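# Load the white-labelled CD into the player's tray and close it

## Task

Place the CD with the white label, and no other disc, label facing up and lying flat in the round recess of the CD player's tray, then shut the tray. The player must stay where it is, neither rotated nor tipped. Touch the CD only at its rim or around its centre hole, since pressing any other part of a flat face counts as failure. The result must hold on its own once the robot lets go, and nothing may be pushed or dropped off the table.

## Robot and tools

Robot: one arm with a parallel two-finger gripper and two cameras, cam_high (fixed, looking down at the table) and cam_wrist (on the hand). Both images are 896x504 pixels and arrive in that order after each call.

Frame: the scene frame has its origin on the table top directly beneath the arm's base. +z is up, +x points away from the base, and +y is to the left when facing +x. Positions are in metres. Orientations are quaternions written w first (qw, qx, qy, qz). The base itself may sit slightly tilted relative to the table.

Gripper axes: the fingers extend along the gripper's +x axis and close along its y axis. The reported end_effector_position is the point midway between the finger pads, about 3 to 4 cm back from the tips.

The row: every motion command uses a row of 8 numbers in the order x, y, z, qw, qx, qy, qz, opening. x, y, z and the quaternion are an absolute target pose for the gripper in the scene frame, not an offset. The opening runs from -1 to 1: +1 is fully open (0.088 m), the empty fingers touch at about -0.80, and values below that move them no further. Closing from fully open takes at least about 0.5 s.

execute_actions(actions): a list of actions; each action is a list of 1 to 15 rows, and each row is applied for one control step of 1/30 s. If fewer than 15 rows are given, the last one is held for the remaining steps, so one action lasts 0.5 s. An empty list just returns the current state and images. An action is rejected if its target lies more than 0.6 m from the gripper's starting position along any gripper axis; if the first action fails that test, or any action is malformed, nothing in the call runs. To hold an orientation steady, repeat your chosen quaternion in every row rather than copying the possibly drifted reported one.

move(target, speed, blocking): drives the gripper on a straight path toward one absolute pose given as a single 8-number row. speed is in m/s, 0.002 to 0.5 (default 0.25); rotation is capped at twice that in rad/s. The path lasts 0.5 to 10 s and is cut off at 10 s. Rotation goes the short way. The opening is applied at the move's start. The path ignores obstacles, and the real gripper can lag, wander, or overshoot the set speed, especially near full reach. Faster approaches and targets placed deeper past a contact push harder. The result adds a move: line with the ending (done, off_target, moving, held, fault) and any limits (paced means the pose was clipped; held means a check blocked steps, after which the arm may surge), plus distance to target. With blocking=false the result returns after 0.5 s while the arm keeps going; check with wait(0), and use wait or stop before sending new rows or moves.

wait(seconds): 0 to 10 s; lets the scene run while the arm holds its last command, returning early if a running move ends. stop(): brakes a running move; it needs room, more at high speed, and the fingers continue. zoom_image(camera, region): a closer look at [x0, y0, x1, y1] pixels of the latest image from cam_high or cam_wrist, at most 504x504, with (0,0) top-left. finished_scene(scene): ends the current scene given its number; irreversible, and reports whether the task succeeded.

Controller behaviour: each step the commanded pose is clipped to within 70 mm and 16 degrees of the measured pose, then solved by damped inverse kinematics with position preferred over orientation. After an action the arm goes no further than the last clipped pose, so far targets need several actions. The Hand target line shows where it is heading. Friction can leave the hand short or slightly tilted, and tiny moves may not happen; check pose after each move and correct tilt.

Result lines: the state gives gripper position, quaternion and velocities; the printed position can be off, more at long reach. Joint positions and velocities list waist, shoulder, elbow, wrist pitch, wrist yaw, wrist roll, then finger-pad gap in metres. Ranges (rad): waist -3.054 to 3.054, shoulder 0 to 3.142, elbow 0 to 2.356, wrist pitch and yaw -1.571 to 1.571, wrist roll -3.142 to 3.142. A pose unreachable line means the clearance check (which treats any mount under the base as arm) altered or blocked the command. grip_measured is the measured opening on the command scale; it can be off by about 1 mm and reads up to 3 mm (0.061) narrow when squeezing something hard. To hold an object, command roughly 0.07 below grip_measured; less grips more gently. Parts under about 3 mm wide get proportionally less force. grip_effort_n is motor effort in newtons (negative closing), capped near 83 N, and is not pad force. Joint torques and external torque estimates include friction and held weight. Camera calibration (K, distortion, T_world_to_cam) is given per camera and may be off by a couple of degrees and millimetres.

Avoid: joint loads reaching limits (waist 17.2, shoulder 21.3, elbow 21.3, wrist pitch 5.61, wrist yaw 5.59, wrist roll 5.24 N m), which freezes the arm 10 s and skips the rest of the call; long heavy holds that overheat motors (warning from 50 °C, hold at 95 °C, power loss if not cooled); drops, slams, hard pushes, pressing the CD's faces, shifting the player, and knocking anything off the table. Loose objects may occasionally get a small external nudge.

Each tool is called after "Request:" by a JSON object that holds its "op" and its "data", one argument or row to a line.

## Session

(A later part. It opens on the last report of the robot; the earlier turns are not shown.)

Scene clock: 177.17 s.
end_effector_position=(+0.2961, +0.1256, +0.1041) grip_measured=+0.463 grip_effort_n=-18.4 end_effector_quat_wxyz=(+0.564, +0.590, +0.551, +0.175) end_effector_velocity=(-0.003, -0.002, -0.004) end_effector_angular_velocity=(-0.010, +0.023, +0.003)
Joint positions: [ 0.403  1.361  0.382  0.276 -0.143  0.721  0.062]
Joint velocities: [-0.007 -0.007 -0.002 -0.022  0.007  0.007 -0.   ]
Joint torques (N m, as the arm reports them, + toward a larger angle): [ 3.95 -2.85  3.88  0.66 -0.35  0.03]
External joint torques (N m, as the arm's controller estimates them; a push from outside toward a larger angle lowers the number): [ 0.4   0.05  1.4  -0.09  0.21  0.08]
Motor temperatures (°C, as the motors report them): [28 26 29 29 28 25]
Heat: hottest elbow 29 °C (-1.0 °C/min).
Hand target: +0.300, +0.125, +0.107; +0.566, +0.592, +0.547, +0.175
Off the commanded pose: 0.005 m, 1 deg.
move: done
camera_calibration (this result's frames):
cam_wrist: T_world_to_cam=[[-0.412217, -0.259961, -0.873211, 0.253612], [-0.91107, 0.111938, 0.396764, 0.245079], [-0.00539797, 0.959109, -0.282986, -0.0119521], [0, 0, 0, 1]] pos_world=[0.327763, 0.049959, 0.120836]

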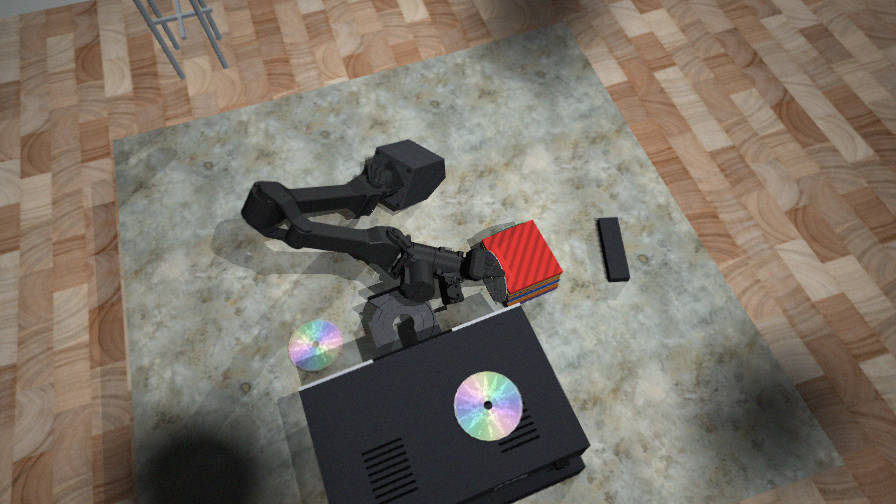

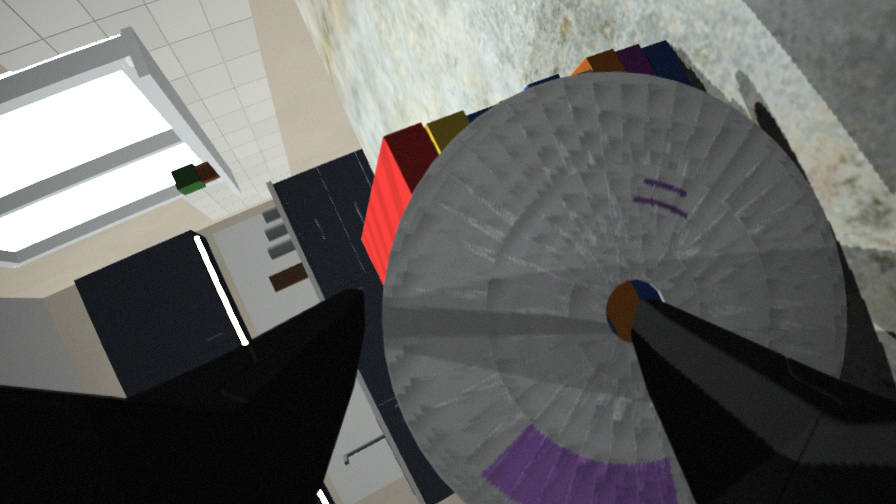

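Request:
{"op": "move", "data": {
  "target": [0.3000,0.1298,0.1058,0.5663,0.5916,0.5466,0.1744,0.45],
  "speed": 0.012
}}

Request:
{"op": "zoom_image", "data": {
  "camera": "cam_wrist",
  "region": [560, 230, 740, 410]
}}

Scene clock: 184.40 s.
end_effector_position=(+0.2974, +0.1288, +0.1045) grip_measured=+0.453 grip_effort_n=-18.8 end_effector_quat_wxyz=(+0.565, +0.591, +0.548, +0.174) end_effector_velocity=(-0.006, +0.001, -0.003) end_effector_angular_velocity=(-0.017, -0.002, +0.029)
Joint positions: [ 0.414  1.379  0.382  0.301 -0.133  0.729  0.061]
Joint velocities: [ 0.002  0.002 -0.002 -0.022  0.007 -0.022 -0.   ]
Joint torques (N m, as the arm reports them, + toward a larger angle): [ 3.95 -1.5   3.79  0.99 -0.36  0.04]
External joint torques (N m, as the arm's controller estimates them; a push from outside toward a larger angle lowers the number): [0.31 1.37 1.38 0.24 0.2  0.09]
Motor temperatures (°C, as the motors report them): [29 26 29 29 28 25]
Heat: hottest waist 29 °C (-1.0 °C/min).
Hand target: +0.300, +0.130, +0.106; +0.566, +0.592, +0.547, +0.174
Off the commanded pose: 0.003 m, 0 deg.
move: done
camera_calibration (this result's frames):
cam_wrist: T_world_to_cam=[[-0.410776, -0.257653, -0.874573, 0.254749], [-0.911735, 0.117308, 0.393672, 0.24557], [0.00116322, 0.95909, -0.283099, -0.016814], [0, 0, 0, 1]] pos_world=[0.32856, 0.0529559, 0.121363]

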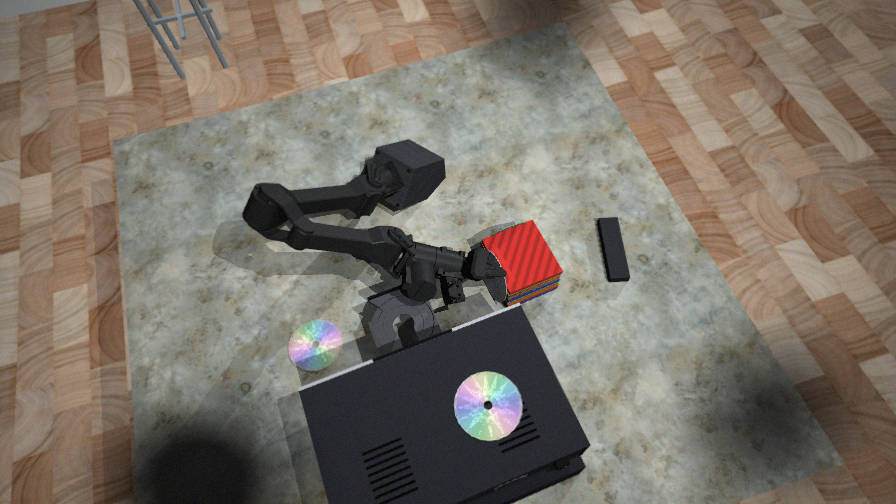

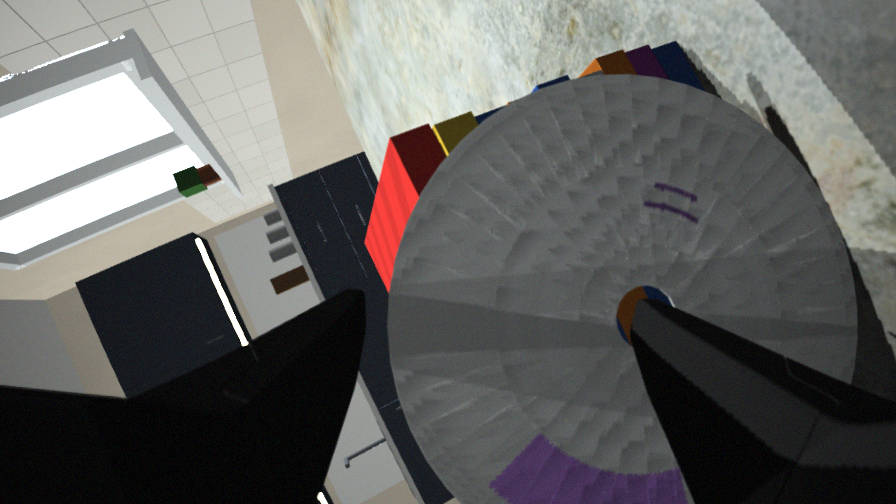

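Region (560, 230, 740, 410) of cam_wrist's 896x504 image, scaled by 2.800, with more detail than that image has.

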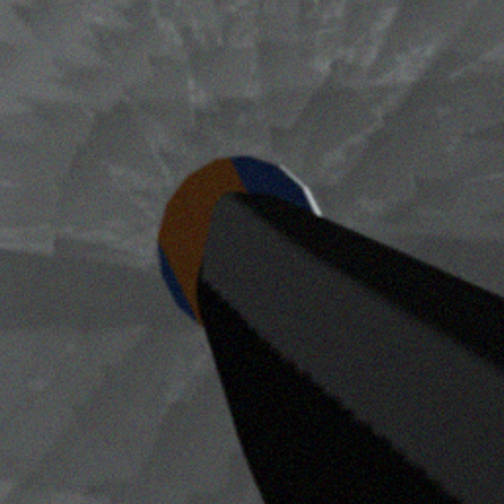

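Centred. Advance 4 mm.

Request:
{"op": "move", "data": {
  "target": [0.3014,0.1332,0.1041,0.5663,0.5916,0.5466,0.1744,0.45],
  "speed": 0.01
}}

Request:
{"op": "zoom_image", "data": {
  "camera": "cam_wrist",
  "region": [560, 230, 740, 410]
}}

Scene clock: 190.10 s.
end_effector_position=(+0.2990, +0.1320, +0.1027) grip_measured=+0.453 grip_effort_n=-19.3 end_effector_quat_wxyz=(+0.566, +0.591, +0.548, +0.174) end_effector_velocity=(-0.000, -0.000, -0.002) end_effector_angular_velocity=(-0.007, +0.014, -0.001)
Joint positions: [ 0.416  1.404  0.388  0.322 -0.131  0.73   0.061]
Joint velocities: [-0.002  0.002  0.002 -0.007  0.007  0.007 -0.   ]
Joint torques (N m, as the arm reports them, + toward a larger angle): [ 4.23 -1.57  3.79  0.99 -0.43  0.08]
External joint torques (N m, as the arm's controller estimates them; a push from outside toward a larger angle lowers the number): [0.52 1.43 1.31 0.2  0.13 0.13]
Motor temperatures (°C, as the motors report them): [29 26 29 29 28 25]
Heat: hottest waist 29 °C (+0.0 °C/min).
Hand target: +0.301, +0.133, +0.104; +0.566, +0.592, +0.547, +0.174
Off the commanded pose: 0.003 m, 0 deg.
move: done
camera_calibration (this result's frames):
cam_wrist: T_world_to_cam=[[-0.41072, -0.257956, -0.87451, 0.254689], [-0.911759, 0.118232, 0.393339, 0.247287], [0.00193089, 0.958895, -0.283754, -0.0205211], [0, 0, 0, 1]] pos_world=[0.330112, 0.0561388, 0.119637]

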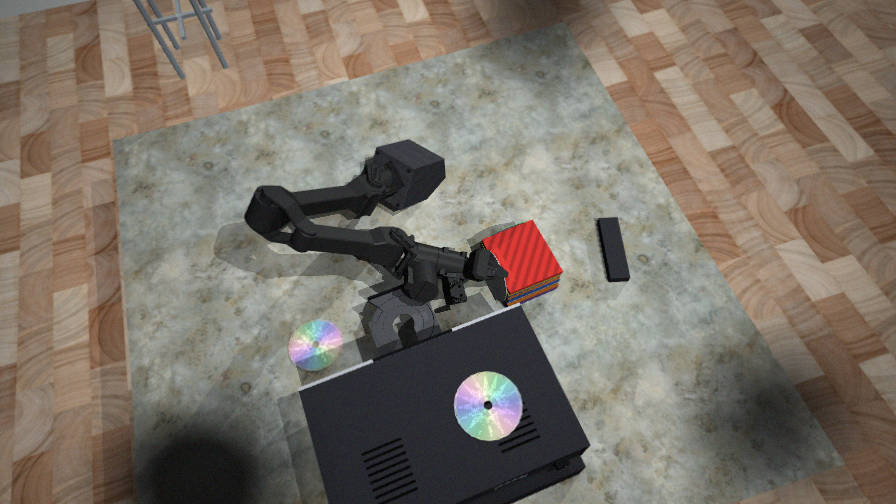

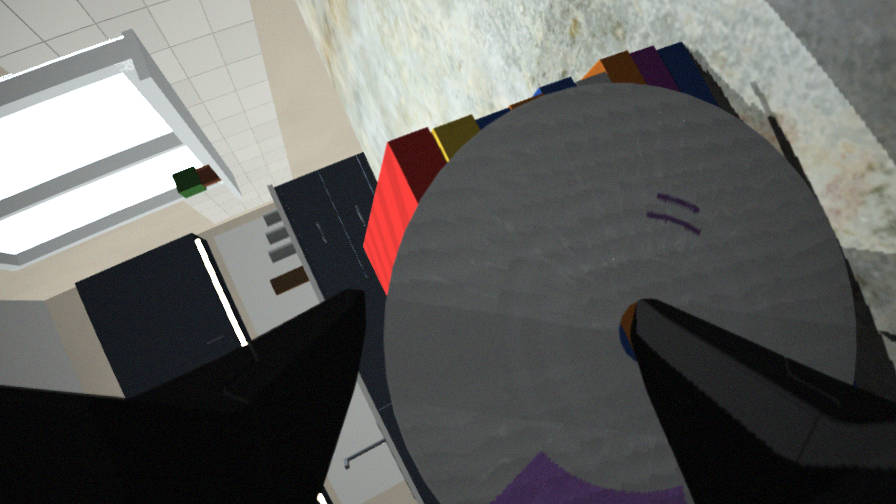

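Region (560, 230, 740, 410) of cam_wrist's 896x504 image, scaled by 2.800, with more detail than that image has.

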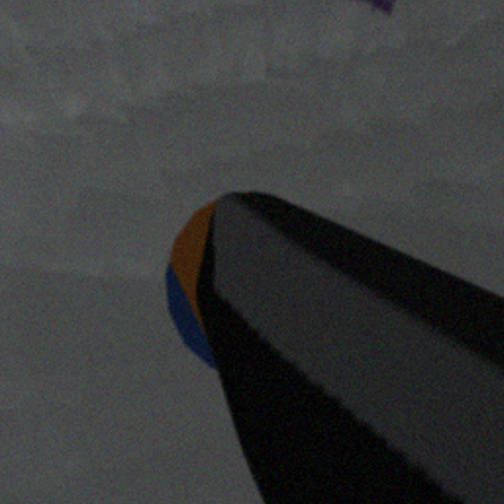

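Request:
{"op": "execute_actions", "data": {
  "actions": [
    [[0.3014,0.1332,0.1041,0.5663,0.5916,0.5466,0.1744,0.43],[0.3014,0.1332,0.1041,0.5663,0.5916,0.5466,0.1744,0.41],[0.3014,0.1332,0.1041,0.5663,0.5916,0.5466,0.1744,0.39],[0.3014,0.1332,0.1041,0.5663,0.5916,0.5466,0.1744,0.37],[0.3014,0.1332,0.1041,0.5663,0.5916,0.5466,0.1744,0.35]]
  ]
}}

Request:
{"op": "zoom_image", "data": {
  "camera": "cam_wrist",
  "region": [560, 230, 740, 410]
}}

Request:
{"op": "zoom_image", "data": {
  "camera": "cam_high",
  "region": [430, 230, 530, 320]
}}

Scene clock: 204.80 s.
end_effector_position=(+0.2991, +0.1322, +0.1028) grip_measured=+0.355 grip_effort_n=-19.3 end_effector_quat_wxyz=(+0.566, +0.591, +0.548, +0.174) end_effector_velocity=(-0.004, -0.000, -0.000) end_effector_angular_velocity=(-0.005, -0.008, +0.024)
Joint positions: [ 0.417  1.405  0.388  0.322 -0.13   0.73   0.056]
Joint velocities: [-0.002 -0.007 -0.002 -0.022 -0.007 -0.022 -0.001]
Joint torques (N m, as the arm reports them, + toward a larger angle): [ 4.16 -1.68  3.7   0.99 -0.42  0.06]
External joint torques (N m, as the arm's controller estimates them; a push from outside toward a larger angle lowers the number): [0.42 1.29 1.28 0.22 0.14 0.11]
Motor temperatures (°C, as the motors report them): [30 26 29 29 28 25]
Heat: hottest waist 30 °C (+1.0 °C/min).
Hand target: +0.301, +0.133, +0.104; +0.566, +0.592, +0.547, +0.174
Off the commanded pose: 0.003 m, 0 deg.
camera_calibration (this result's frames):
cam_wrist: T_world_to_cam=[[-0.410594, -0.257903, -0.874585, 0.254814], [-0.911817, 0.118025, 0.393269, 0.247325], [0.00179711, 0.958935, -0.283621, -0.0206607], [0, 0, 0, 1]] pos_world=[0.330178, 0.0563392, 0.119732]

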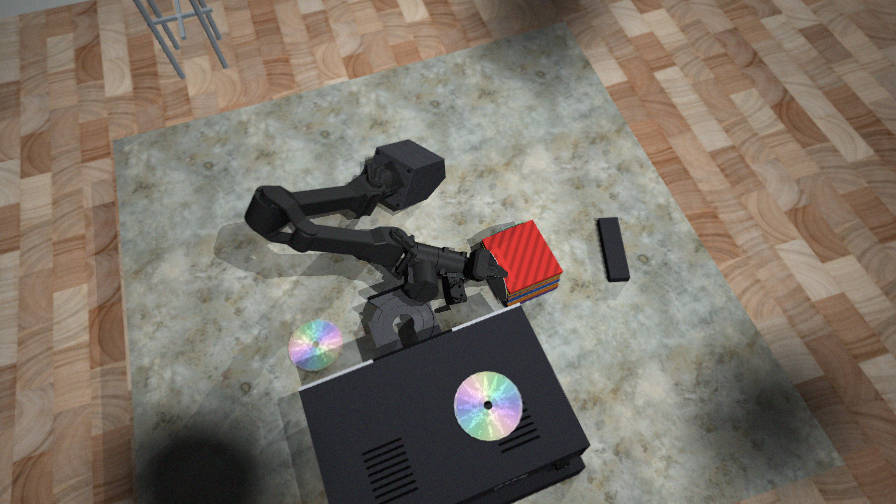

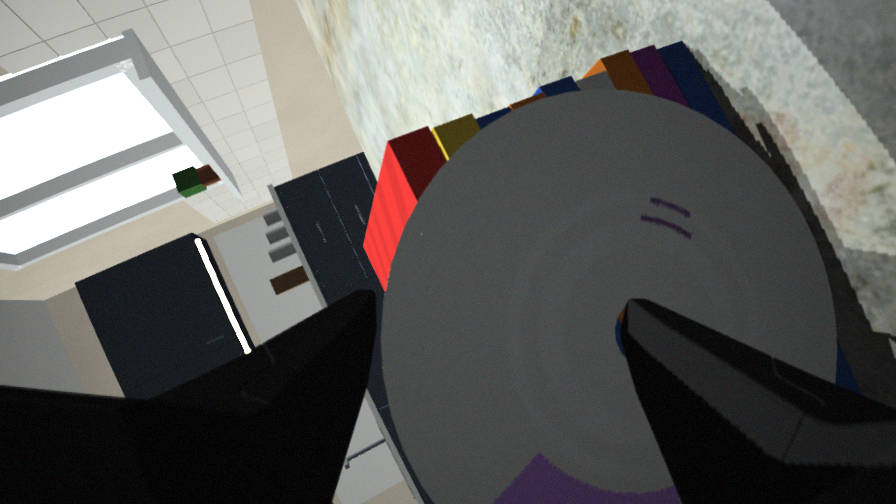

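Region (560, 230, 740, 410) of cam_wrist's 896x504 image, scaled by 2.800, with more detail than that image has.

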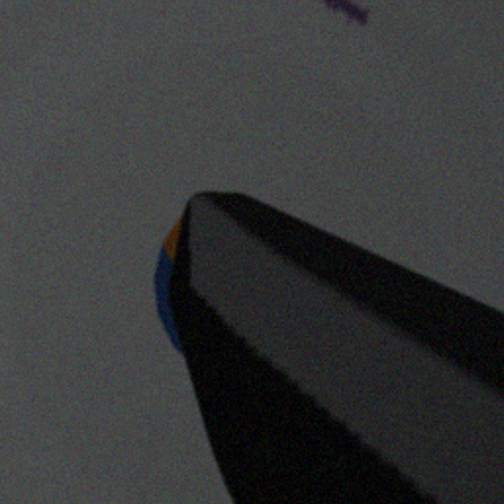

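Region (430, 230, 530, 320) of cam_high's 896x504 image, scaled by 5.040, with more detail than that image has; it fills the top 454 rows of this view, and the rest is white.

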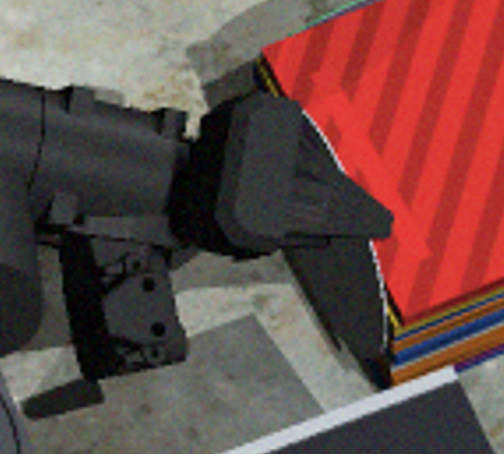

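Request:
{"op": "move", "data": {
  "target": [0.295,0.114,0.113,0.5663,0.5916,0.5466,0.1744,0.44],
  "speed": 0.025
}}

Request:
{"op": "move", "data": {
  "target": [0.29,0.10,0.22,0.5663,0.5916,0.5466,0.1744,0.44],
  "speed": 0.2
}}

Request:
{"op": "move", "data": {
  "target": [0.29,0.125,0.19,0.765,-0.028,0.642,0.033,-0.75],
  "speed": 0.3
}}

Scene clock: 229.50 s.
end_effector_position=(+0.2973, +0.1146, +0.1133) grip_measured=+0.437 grip_effort_n=17.0 end_effector_quat_wxyz=(+0.567, +0.592, +0.546, +0.173) end_effector_velocity=(-0.006, +0.001, -0.001) end_effector_angular_velocity=(-0.006, -0.005, +0.027)
Joint positions: [ 0.407  1.277  0.384  0.205 -0.136  0.724  0.06 ]
Joint velocities: [-0.002 -0.007 -0.007 -0.022 -0.007 -0.022 -0.   ]
Joint torques (N m, as the arm reports them, + toward a larger angle): [ 2.99 -2.69  2.08  0.58 -0.67 -0.15]
External joint torques (N m, as the arm's controller estimates them; a push from outside toward a larger angle lowers the number): [-0.34  0.03 -0.66 -0.19 -0.11 -0.09]
Motor temperatures (°C, as the motors report them): [30 26 29 30 28 25]
Heat: hottest waist 30 °C (+1.0 °C/min).
Hand target: +0.295, +0.114, +0.113; +0.566, +0.592, +0.547, +0.174
Off the commanded pose: 0.002 m, 0 deg.
move: done
camera_calibration (this result's frames):
cam_wrist: T_world_to_cam=[[-0.409312, -0.256002, -0.875744, 0.258267], [-0.912356, 0.1237, 0.390263, 0.243542], [0.00842166, 0.958729, -0.284197, -0.0026691], [0, 0, 0, 1]] pos_world=[0.327931, 0.0385496, 0.130372]

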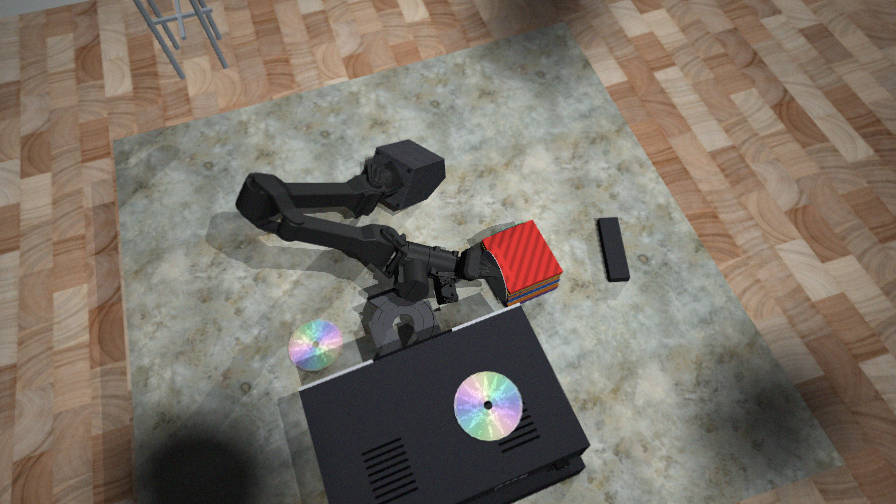

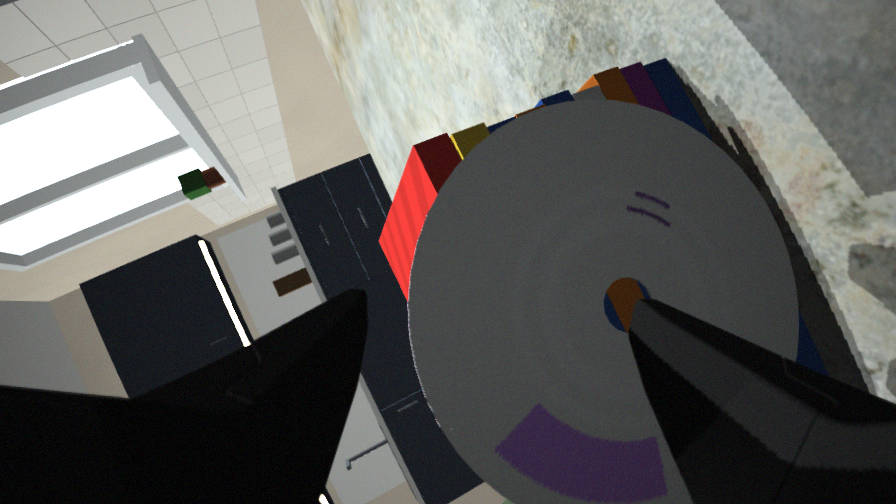

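Scene clock: 230.53 s.
end_effector_position=(+0.2867, +0.1013, +0.2163) grip_measured=+0.437 grip_effort_n=16.5 end_effector_quat_wxyz=(+0.566, +0.589, +0.550, +0.175) end_effector_velocity=(-0.002, -0.001, +0.003) end_effector_angular_velocity=(+0.003, -0.009, +0.017)
Joint positions: [ 0.83   1.02   0.548 -0.236  0.187  0.992  0.06 ]
Joint velocities: [ 0.007 -0.007  0.007 -0.022 -0.007 -0.007  0.   ]
Joint torques (N m, as the arm reports them, + toward a larger angle): [ 3.2  -0.71  6.18  0.97 -0.31  0.08]
External joint torques (N m, as the arm's controller estimates them; a push from outside toward a larger angle lowers the number): [ 0.44  0.36  1.84 -0.08  0.17  0.13]
Motor temperatures (°C, as the motors report them): [30 26 29 30 28 25]
Heat: hottest waist 30 °C (+1.0 °C/min).
Hand target: +0.290, +0.100, +0.220; +0.567, +0.592, +0.546, +0.175
Off the commanded pose: 0.005 m, 1 deg.
move: done
camera_calibration (this result's frames):
cam_wrist: T_world_to_cam=[[-0.408754, -0.26213, -0.87419, 0.3408], [-0.912638, 0.113802, 0.392607, 0.195908], [-0.00342932, 0.958299, -0.285747, 0.0431316], [0, 0, 0, 1]] pos_world=[0.318244, 0.0257059, 0.233333]

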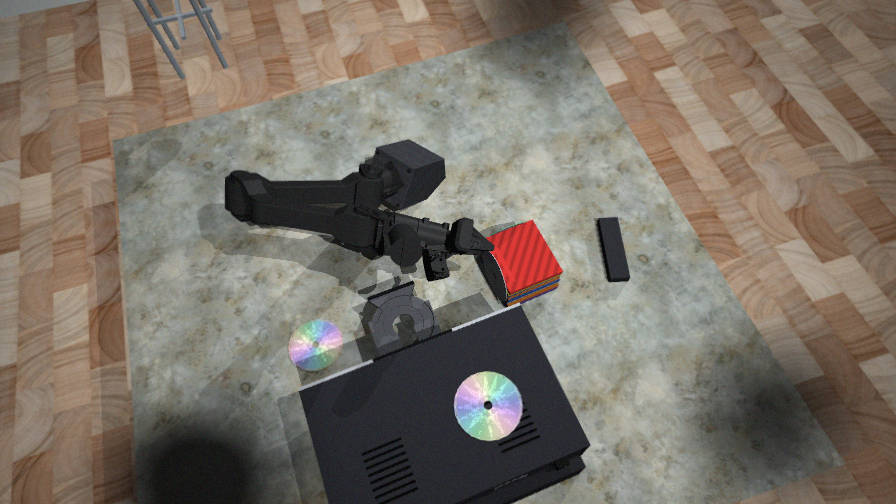

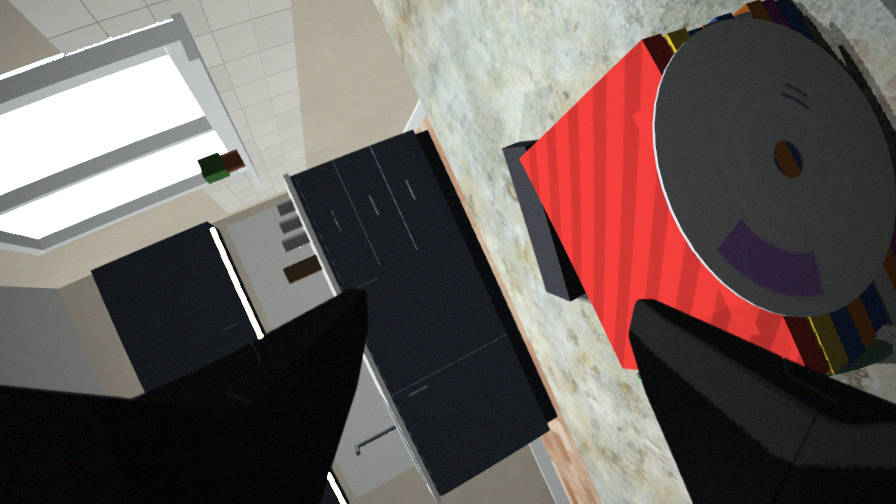

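Scene clock: 233.23 s.
end_effector_position=(+0.2895, +0.1231, +0.1888) grip_measured=-0.747 grip_effort_n=-18.8 end_effector_quat_wxyz=(+0.766, -0.028, +0.641, +0.035) end_effector_velocity=(+0.004, -0.002, +0.001) end_effector_angular_velocity=(-0.021, -0.016, +0.016)
Joint positions: [ 1.103  1.948  1.268 -1.322  0.959  1.156  0.002]
Joint velocities: [-0.002  0.007  0.012 -0.022  0.022 -0.007 -0.   ]
Joint torques (N m, as the arm reports them, + toward a larger angle): [ 6.3  -1.8   5.75  0.18  0.21  0.12]
External joint torques (N m, as the arm's controller estimates them; a push from outside toward a larger angle lowers the number): [ 0.47  1.36  1.78 -0.12  0.05  0.12]
Motor temperatures (°C, as the motors report them): [30 26 30 30 27 25]
Heat: hottest waist 30 °C (+1.0 °C/min).
Hand target: +0.291, +0.125, +0.191; +0.769, -0.027, +0.638, +0.035
Off the commanded pose: 0.002 m, 0 deg.
move: done
camera_calibration (this result's frames):
cam_wrist: T_world_to_cam=[[0.135834, -0.990731, 0.000808936, 0.090439], [-0.970122, -0.132842, 0.203017, 0.289538], [-0.201028, -0.0283614, -0.979175, 0.324073], [0, 0, 0, 1]] pos_world=[0.33375, 0.137255, 0.25847]

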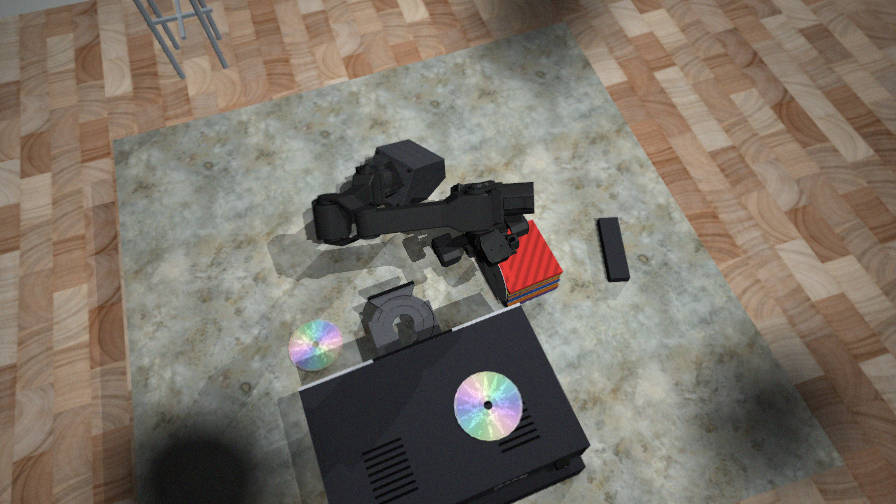

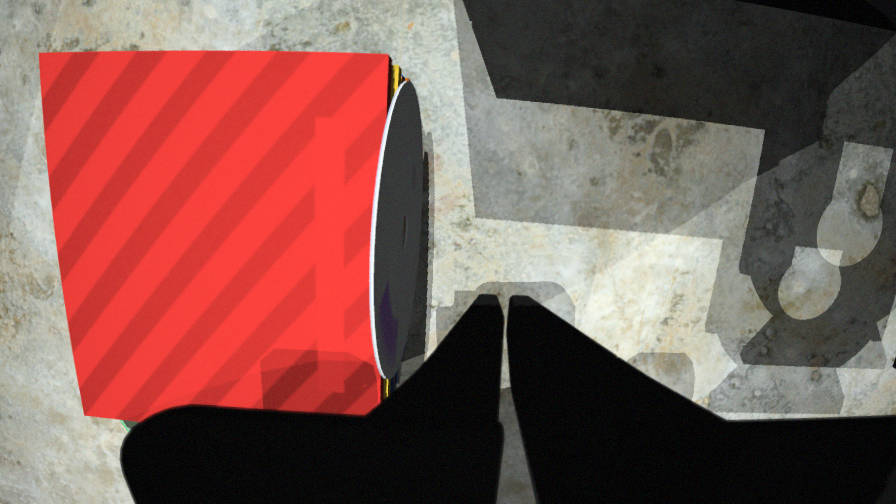

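Request:
{"op": "move", "data": {
  "target": [0.289,0.142,0.149,0.765,-0.028,0.642,0.033,-0.75],
  "speed": 0.06
}}

Request:
{"op": "move", "data": {
  "target": [0.288,0.158,0.151,0.765,-0.028,0.642,0.033,-0.75],
  "speed": 0.012
}}

Scene clock: 240.97 s.
end_effector_position=(+0.2910, +0.1422, +0.1520) grip_measured=-0.747 grip_effort_n=-18.8 end_effector_quat_wxyz=(+0.765, -0.021, +0.643, +0.032) end_effector_velocity=(+0.001, -0.000, -0.001) end_effector_angular_velocity=(-0.014, -0.021, +0.023)
Joint positions: [ 1.026  1.989  1.19  -1.094  0.983  1.039  0.002]
Joint velocities: [ 0.002  0.002 -0.007  0.007  0.022 -0.022  0.   ]
Joint torques (N m, as the arm reports them, + toward a larger angle): [ 5.91 -2.43  3.36  0.49  0.23 -0.12]
External joint torques (N m, as the arm's controller estimates them; a push from outside toward a larger angle lowers the number): [-0.25  1.18 -0.48  0.15  0.09 -0.12]
Motor temperatures (°C, as the motors report them): [32 26 30 29 27 25]
Heat: hottest waist 32 °C (+3.0 °C/min).
Hand target: +0.289, +0.142, +0.149; +0.765, -0.028, +0.642, +0.033
Off the commanded pose: 0.004 m, 1 deg.
move: done
camera_calibration (this result's frames):
cam_wrist: T_world_to_cam=[[0.122328, -0.992463, -0.00724598, 0.114659], [-0.971121, -0.121197, 0.205513, 0.299312], [-0.204842, -0.0181031, -0.978628, 0.288442], [0, 0, 0, 1]] pos_world=[0.335727, 0.155293, 0.221596]

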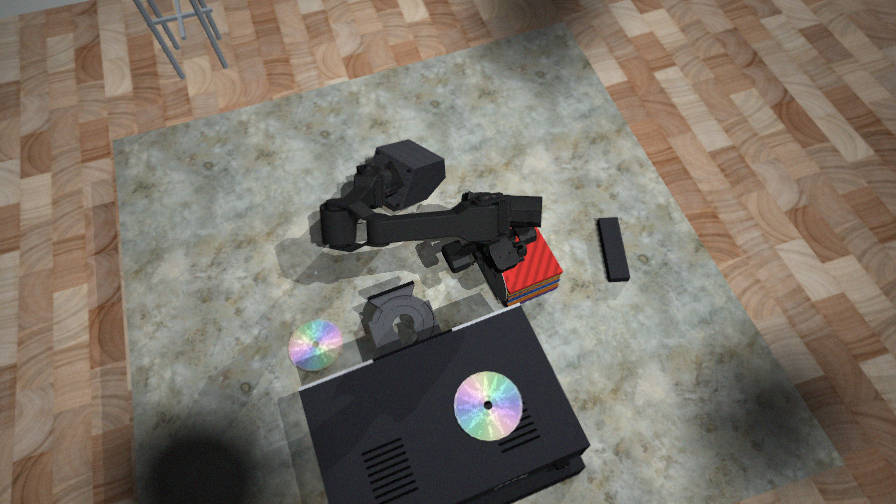

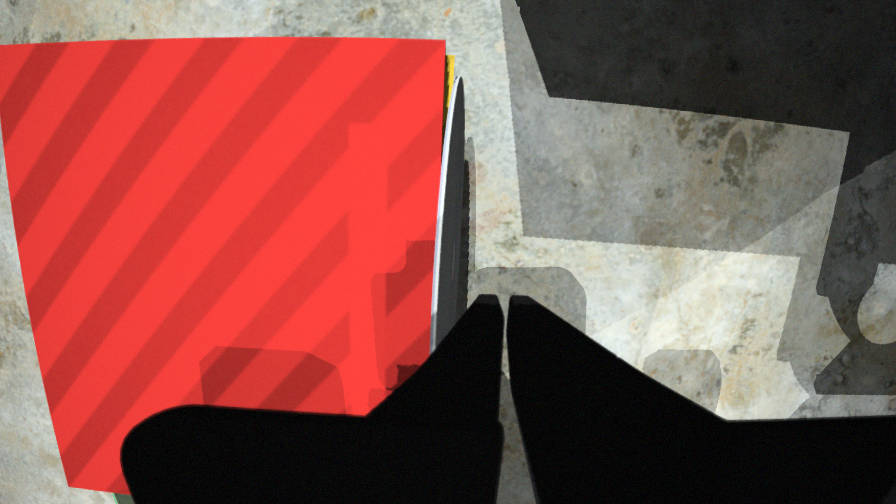

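Scene clock: 242.53 s.
end_effector_position=(+0.2872, +0.1553, +0.1488) grip_measured=-0.747 grip_effort_n=-18.8 end_effector_quat_wxyz=(+0.764, -0.030, +0.644, +0.032) end_effector_velocity=(-0.002, +0.003, -0.001) end_effector_angular_velocity=(+0.009, +0.020, +0.017)
Joint positions: [ 1.036  2.051  1.219 -1.097  0.983  1.06   0.002]
Joint velocities: [-0.002  0.002  0.002  0.007 -0.022 -0.022 -0.   ]
Joint torques (N m, as the arm reports them, + toward a larger angle): [ 6.78 -2.36  5.81  0.16  0.07  0.11]
External joint torques (N m, as the arm's controller estimates them; a push from outside toward a larger angle lowers the number): [ 0.49  1.5   1.97 -0.15 -0.08  0.11]
Motor temperatures (°C, as the motors report them): [32 26 30 29 27 25]
Heat: hottest waist 32 °C (+3.0 °C/min).
Hand target: +0.288, +0.158, +0.151; +0.765, -0.028, +0.642, +0.033
Off the commanded pose: 0.004 m, 0 deg.
move: done
camera_calibration (this result's frames):
cam_wrist: T_world_to_cam=[[0.134361, -0.990908, 0.00703438, 0.122241], [-0.969194, -0.129931, 0.209238, 0.298115], [-0.206422, -0.034931, -0.977839, 0.287657], [0, 0, 0, 1]] pos_world=[0.331886, 0.169912, 0.218046]

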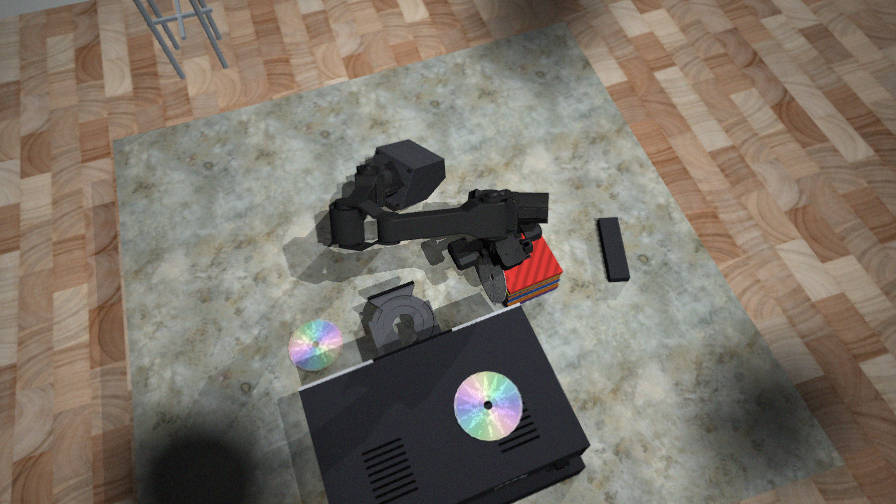

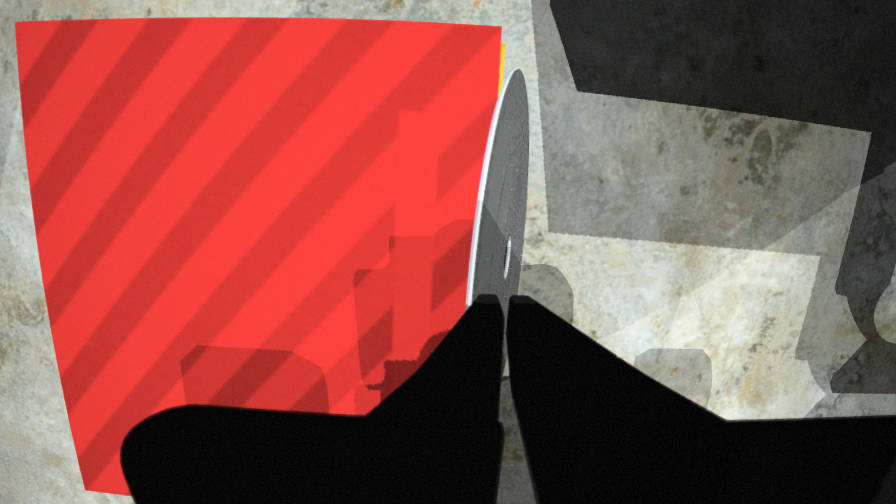

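Request:
{"op": "move", "data": {
  "target": [0.288,0.1615,0.1475,0.765,-0.028,0.642,0.033,-0.75],
  "speed": 0.006
}}

Request:
{"op": "zoom_image", "data": {
  "camera": "cam_high",
  "region": [440, 220, 560, 320]
}}

Scene clock: 248.77 s.
end_effector_position=(+0.2862, +0.1592, +0.1467) grip_measured=-0.747 grip_effort_n=-18.8 end_effector_quat_wxyz=(+0.764, -0.030, +0.643, +0.033) end_effector_velocity=(-0.003, -0.002, -0.002) end_effector_angular_velocity=(-0.007, +0.011, +0.015)
Joint positions: [ 1.036  2.063  1.219 -1.082  0.983  1.057  0.002]
Joint velocities: [-0.002 -0.002 -0.007 -0.007 -0.007 -0.007 -0.   ]
Joint torques (N m, as the arm reports them, + toward a larger angle): [ 6.31 -2.51  5.7   0.47  0.13 -0.09]
External joint torques (N m, as the arm's controller estimates them; a push from outside toward a larger angle lowers the number): [ 0.    1.45  1.85  0.16 -0.02 -0.09]
Motor temperatures (°C, as the motors report them): [33 26 30 29 27 25]
Heat: hottest waist 33 °C (+4.0 °C/min).
Hand target: +0.288, +0.161, +0.147; +0.765, -0.028, +0.642, +0.033
Off the commanded pose: 0.003 m, 0 deg.
move: done
camera_calibration (this result's frames):
cam_wrist: T_world_to_cam=[[0.134737, -0.990865, 0.00564265, 0.126391], [-0.96929, -0.130617, 0.208365, 0.29834], [-0.205725, -0.0335439, -0.978035, 0.285182], [0, 0, 0, 1]] pos_world=[0.330818, 0.173771, 0.216041]

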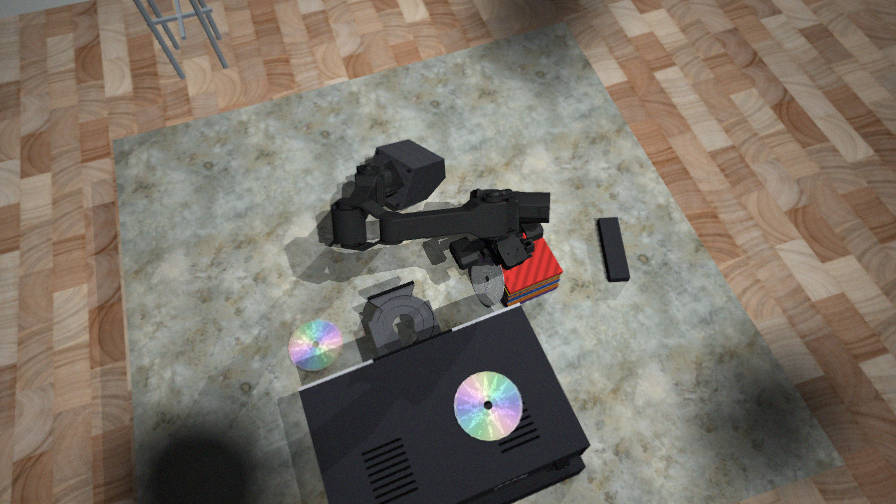

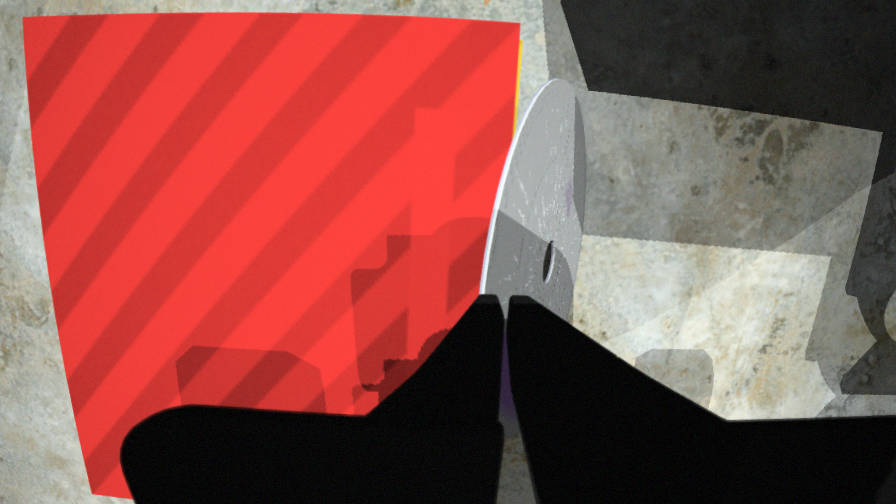

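Region (440, 220, 560, 320) of cam_high's 896x504 image, scaled by 4.200, with more detail than that image has.

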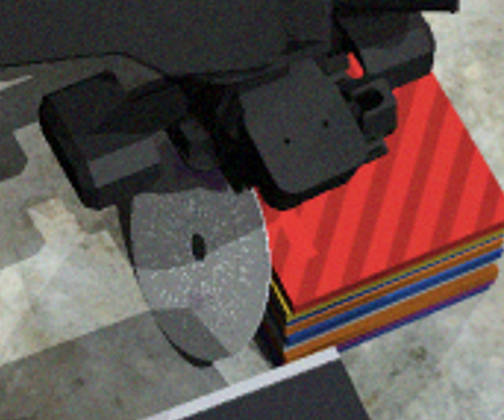

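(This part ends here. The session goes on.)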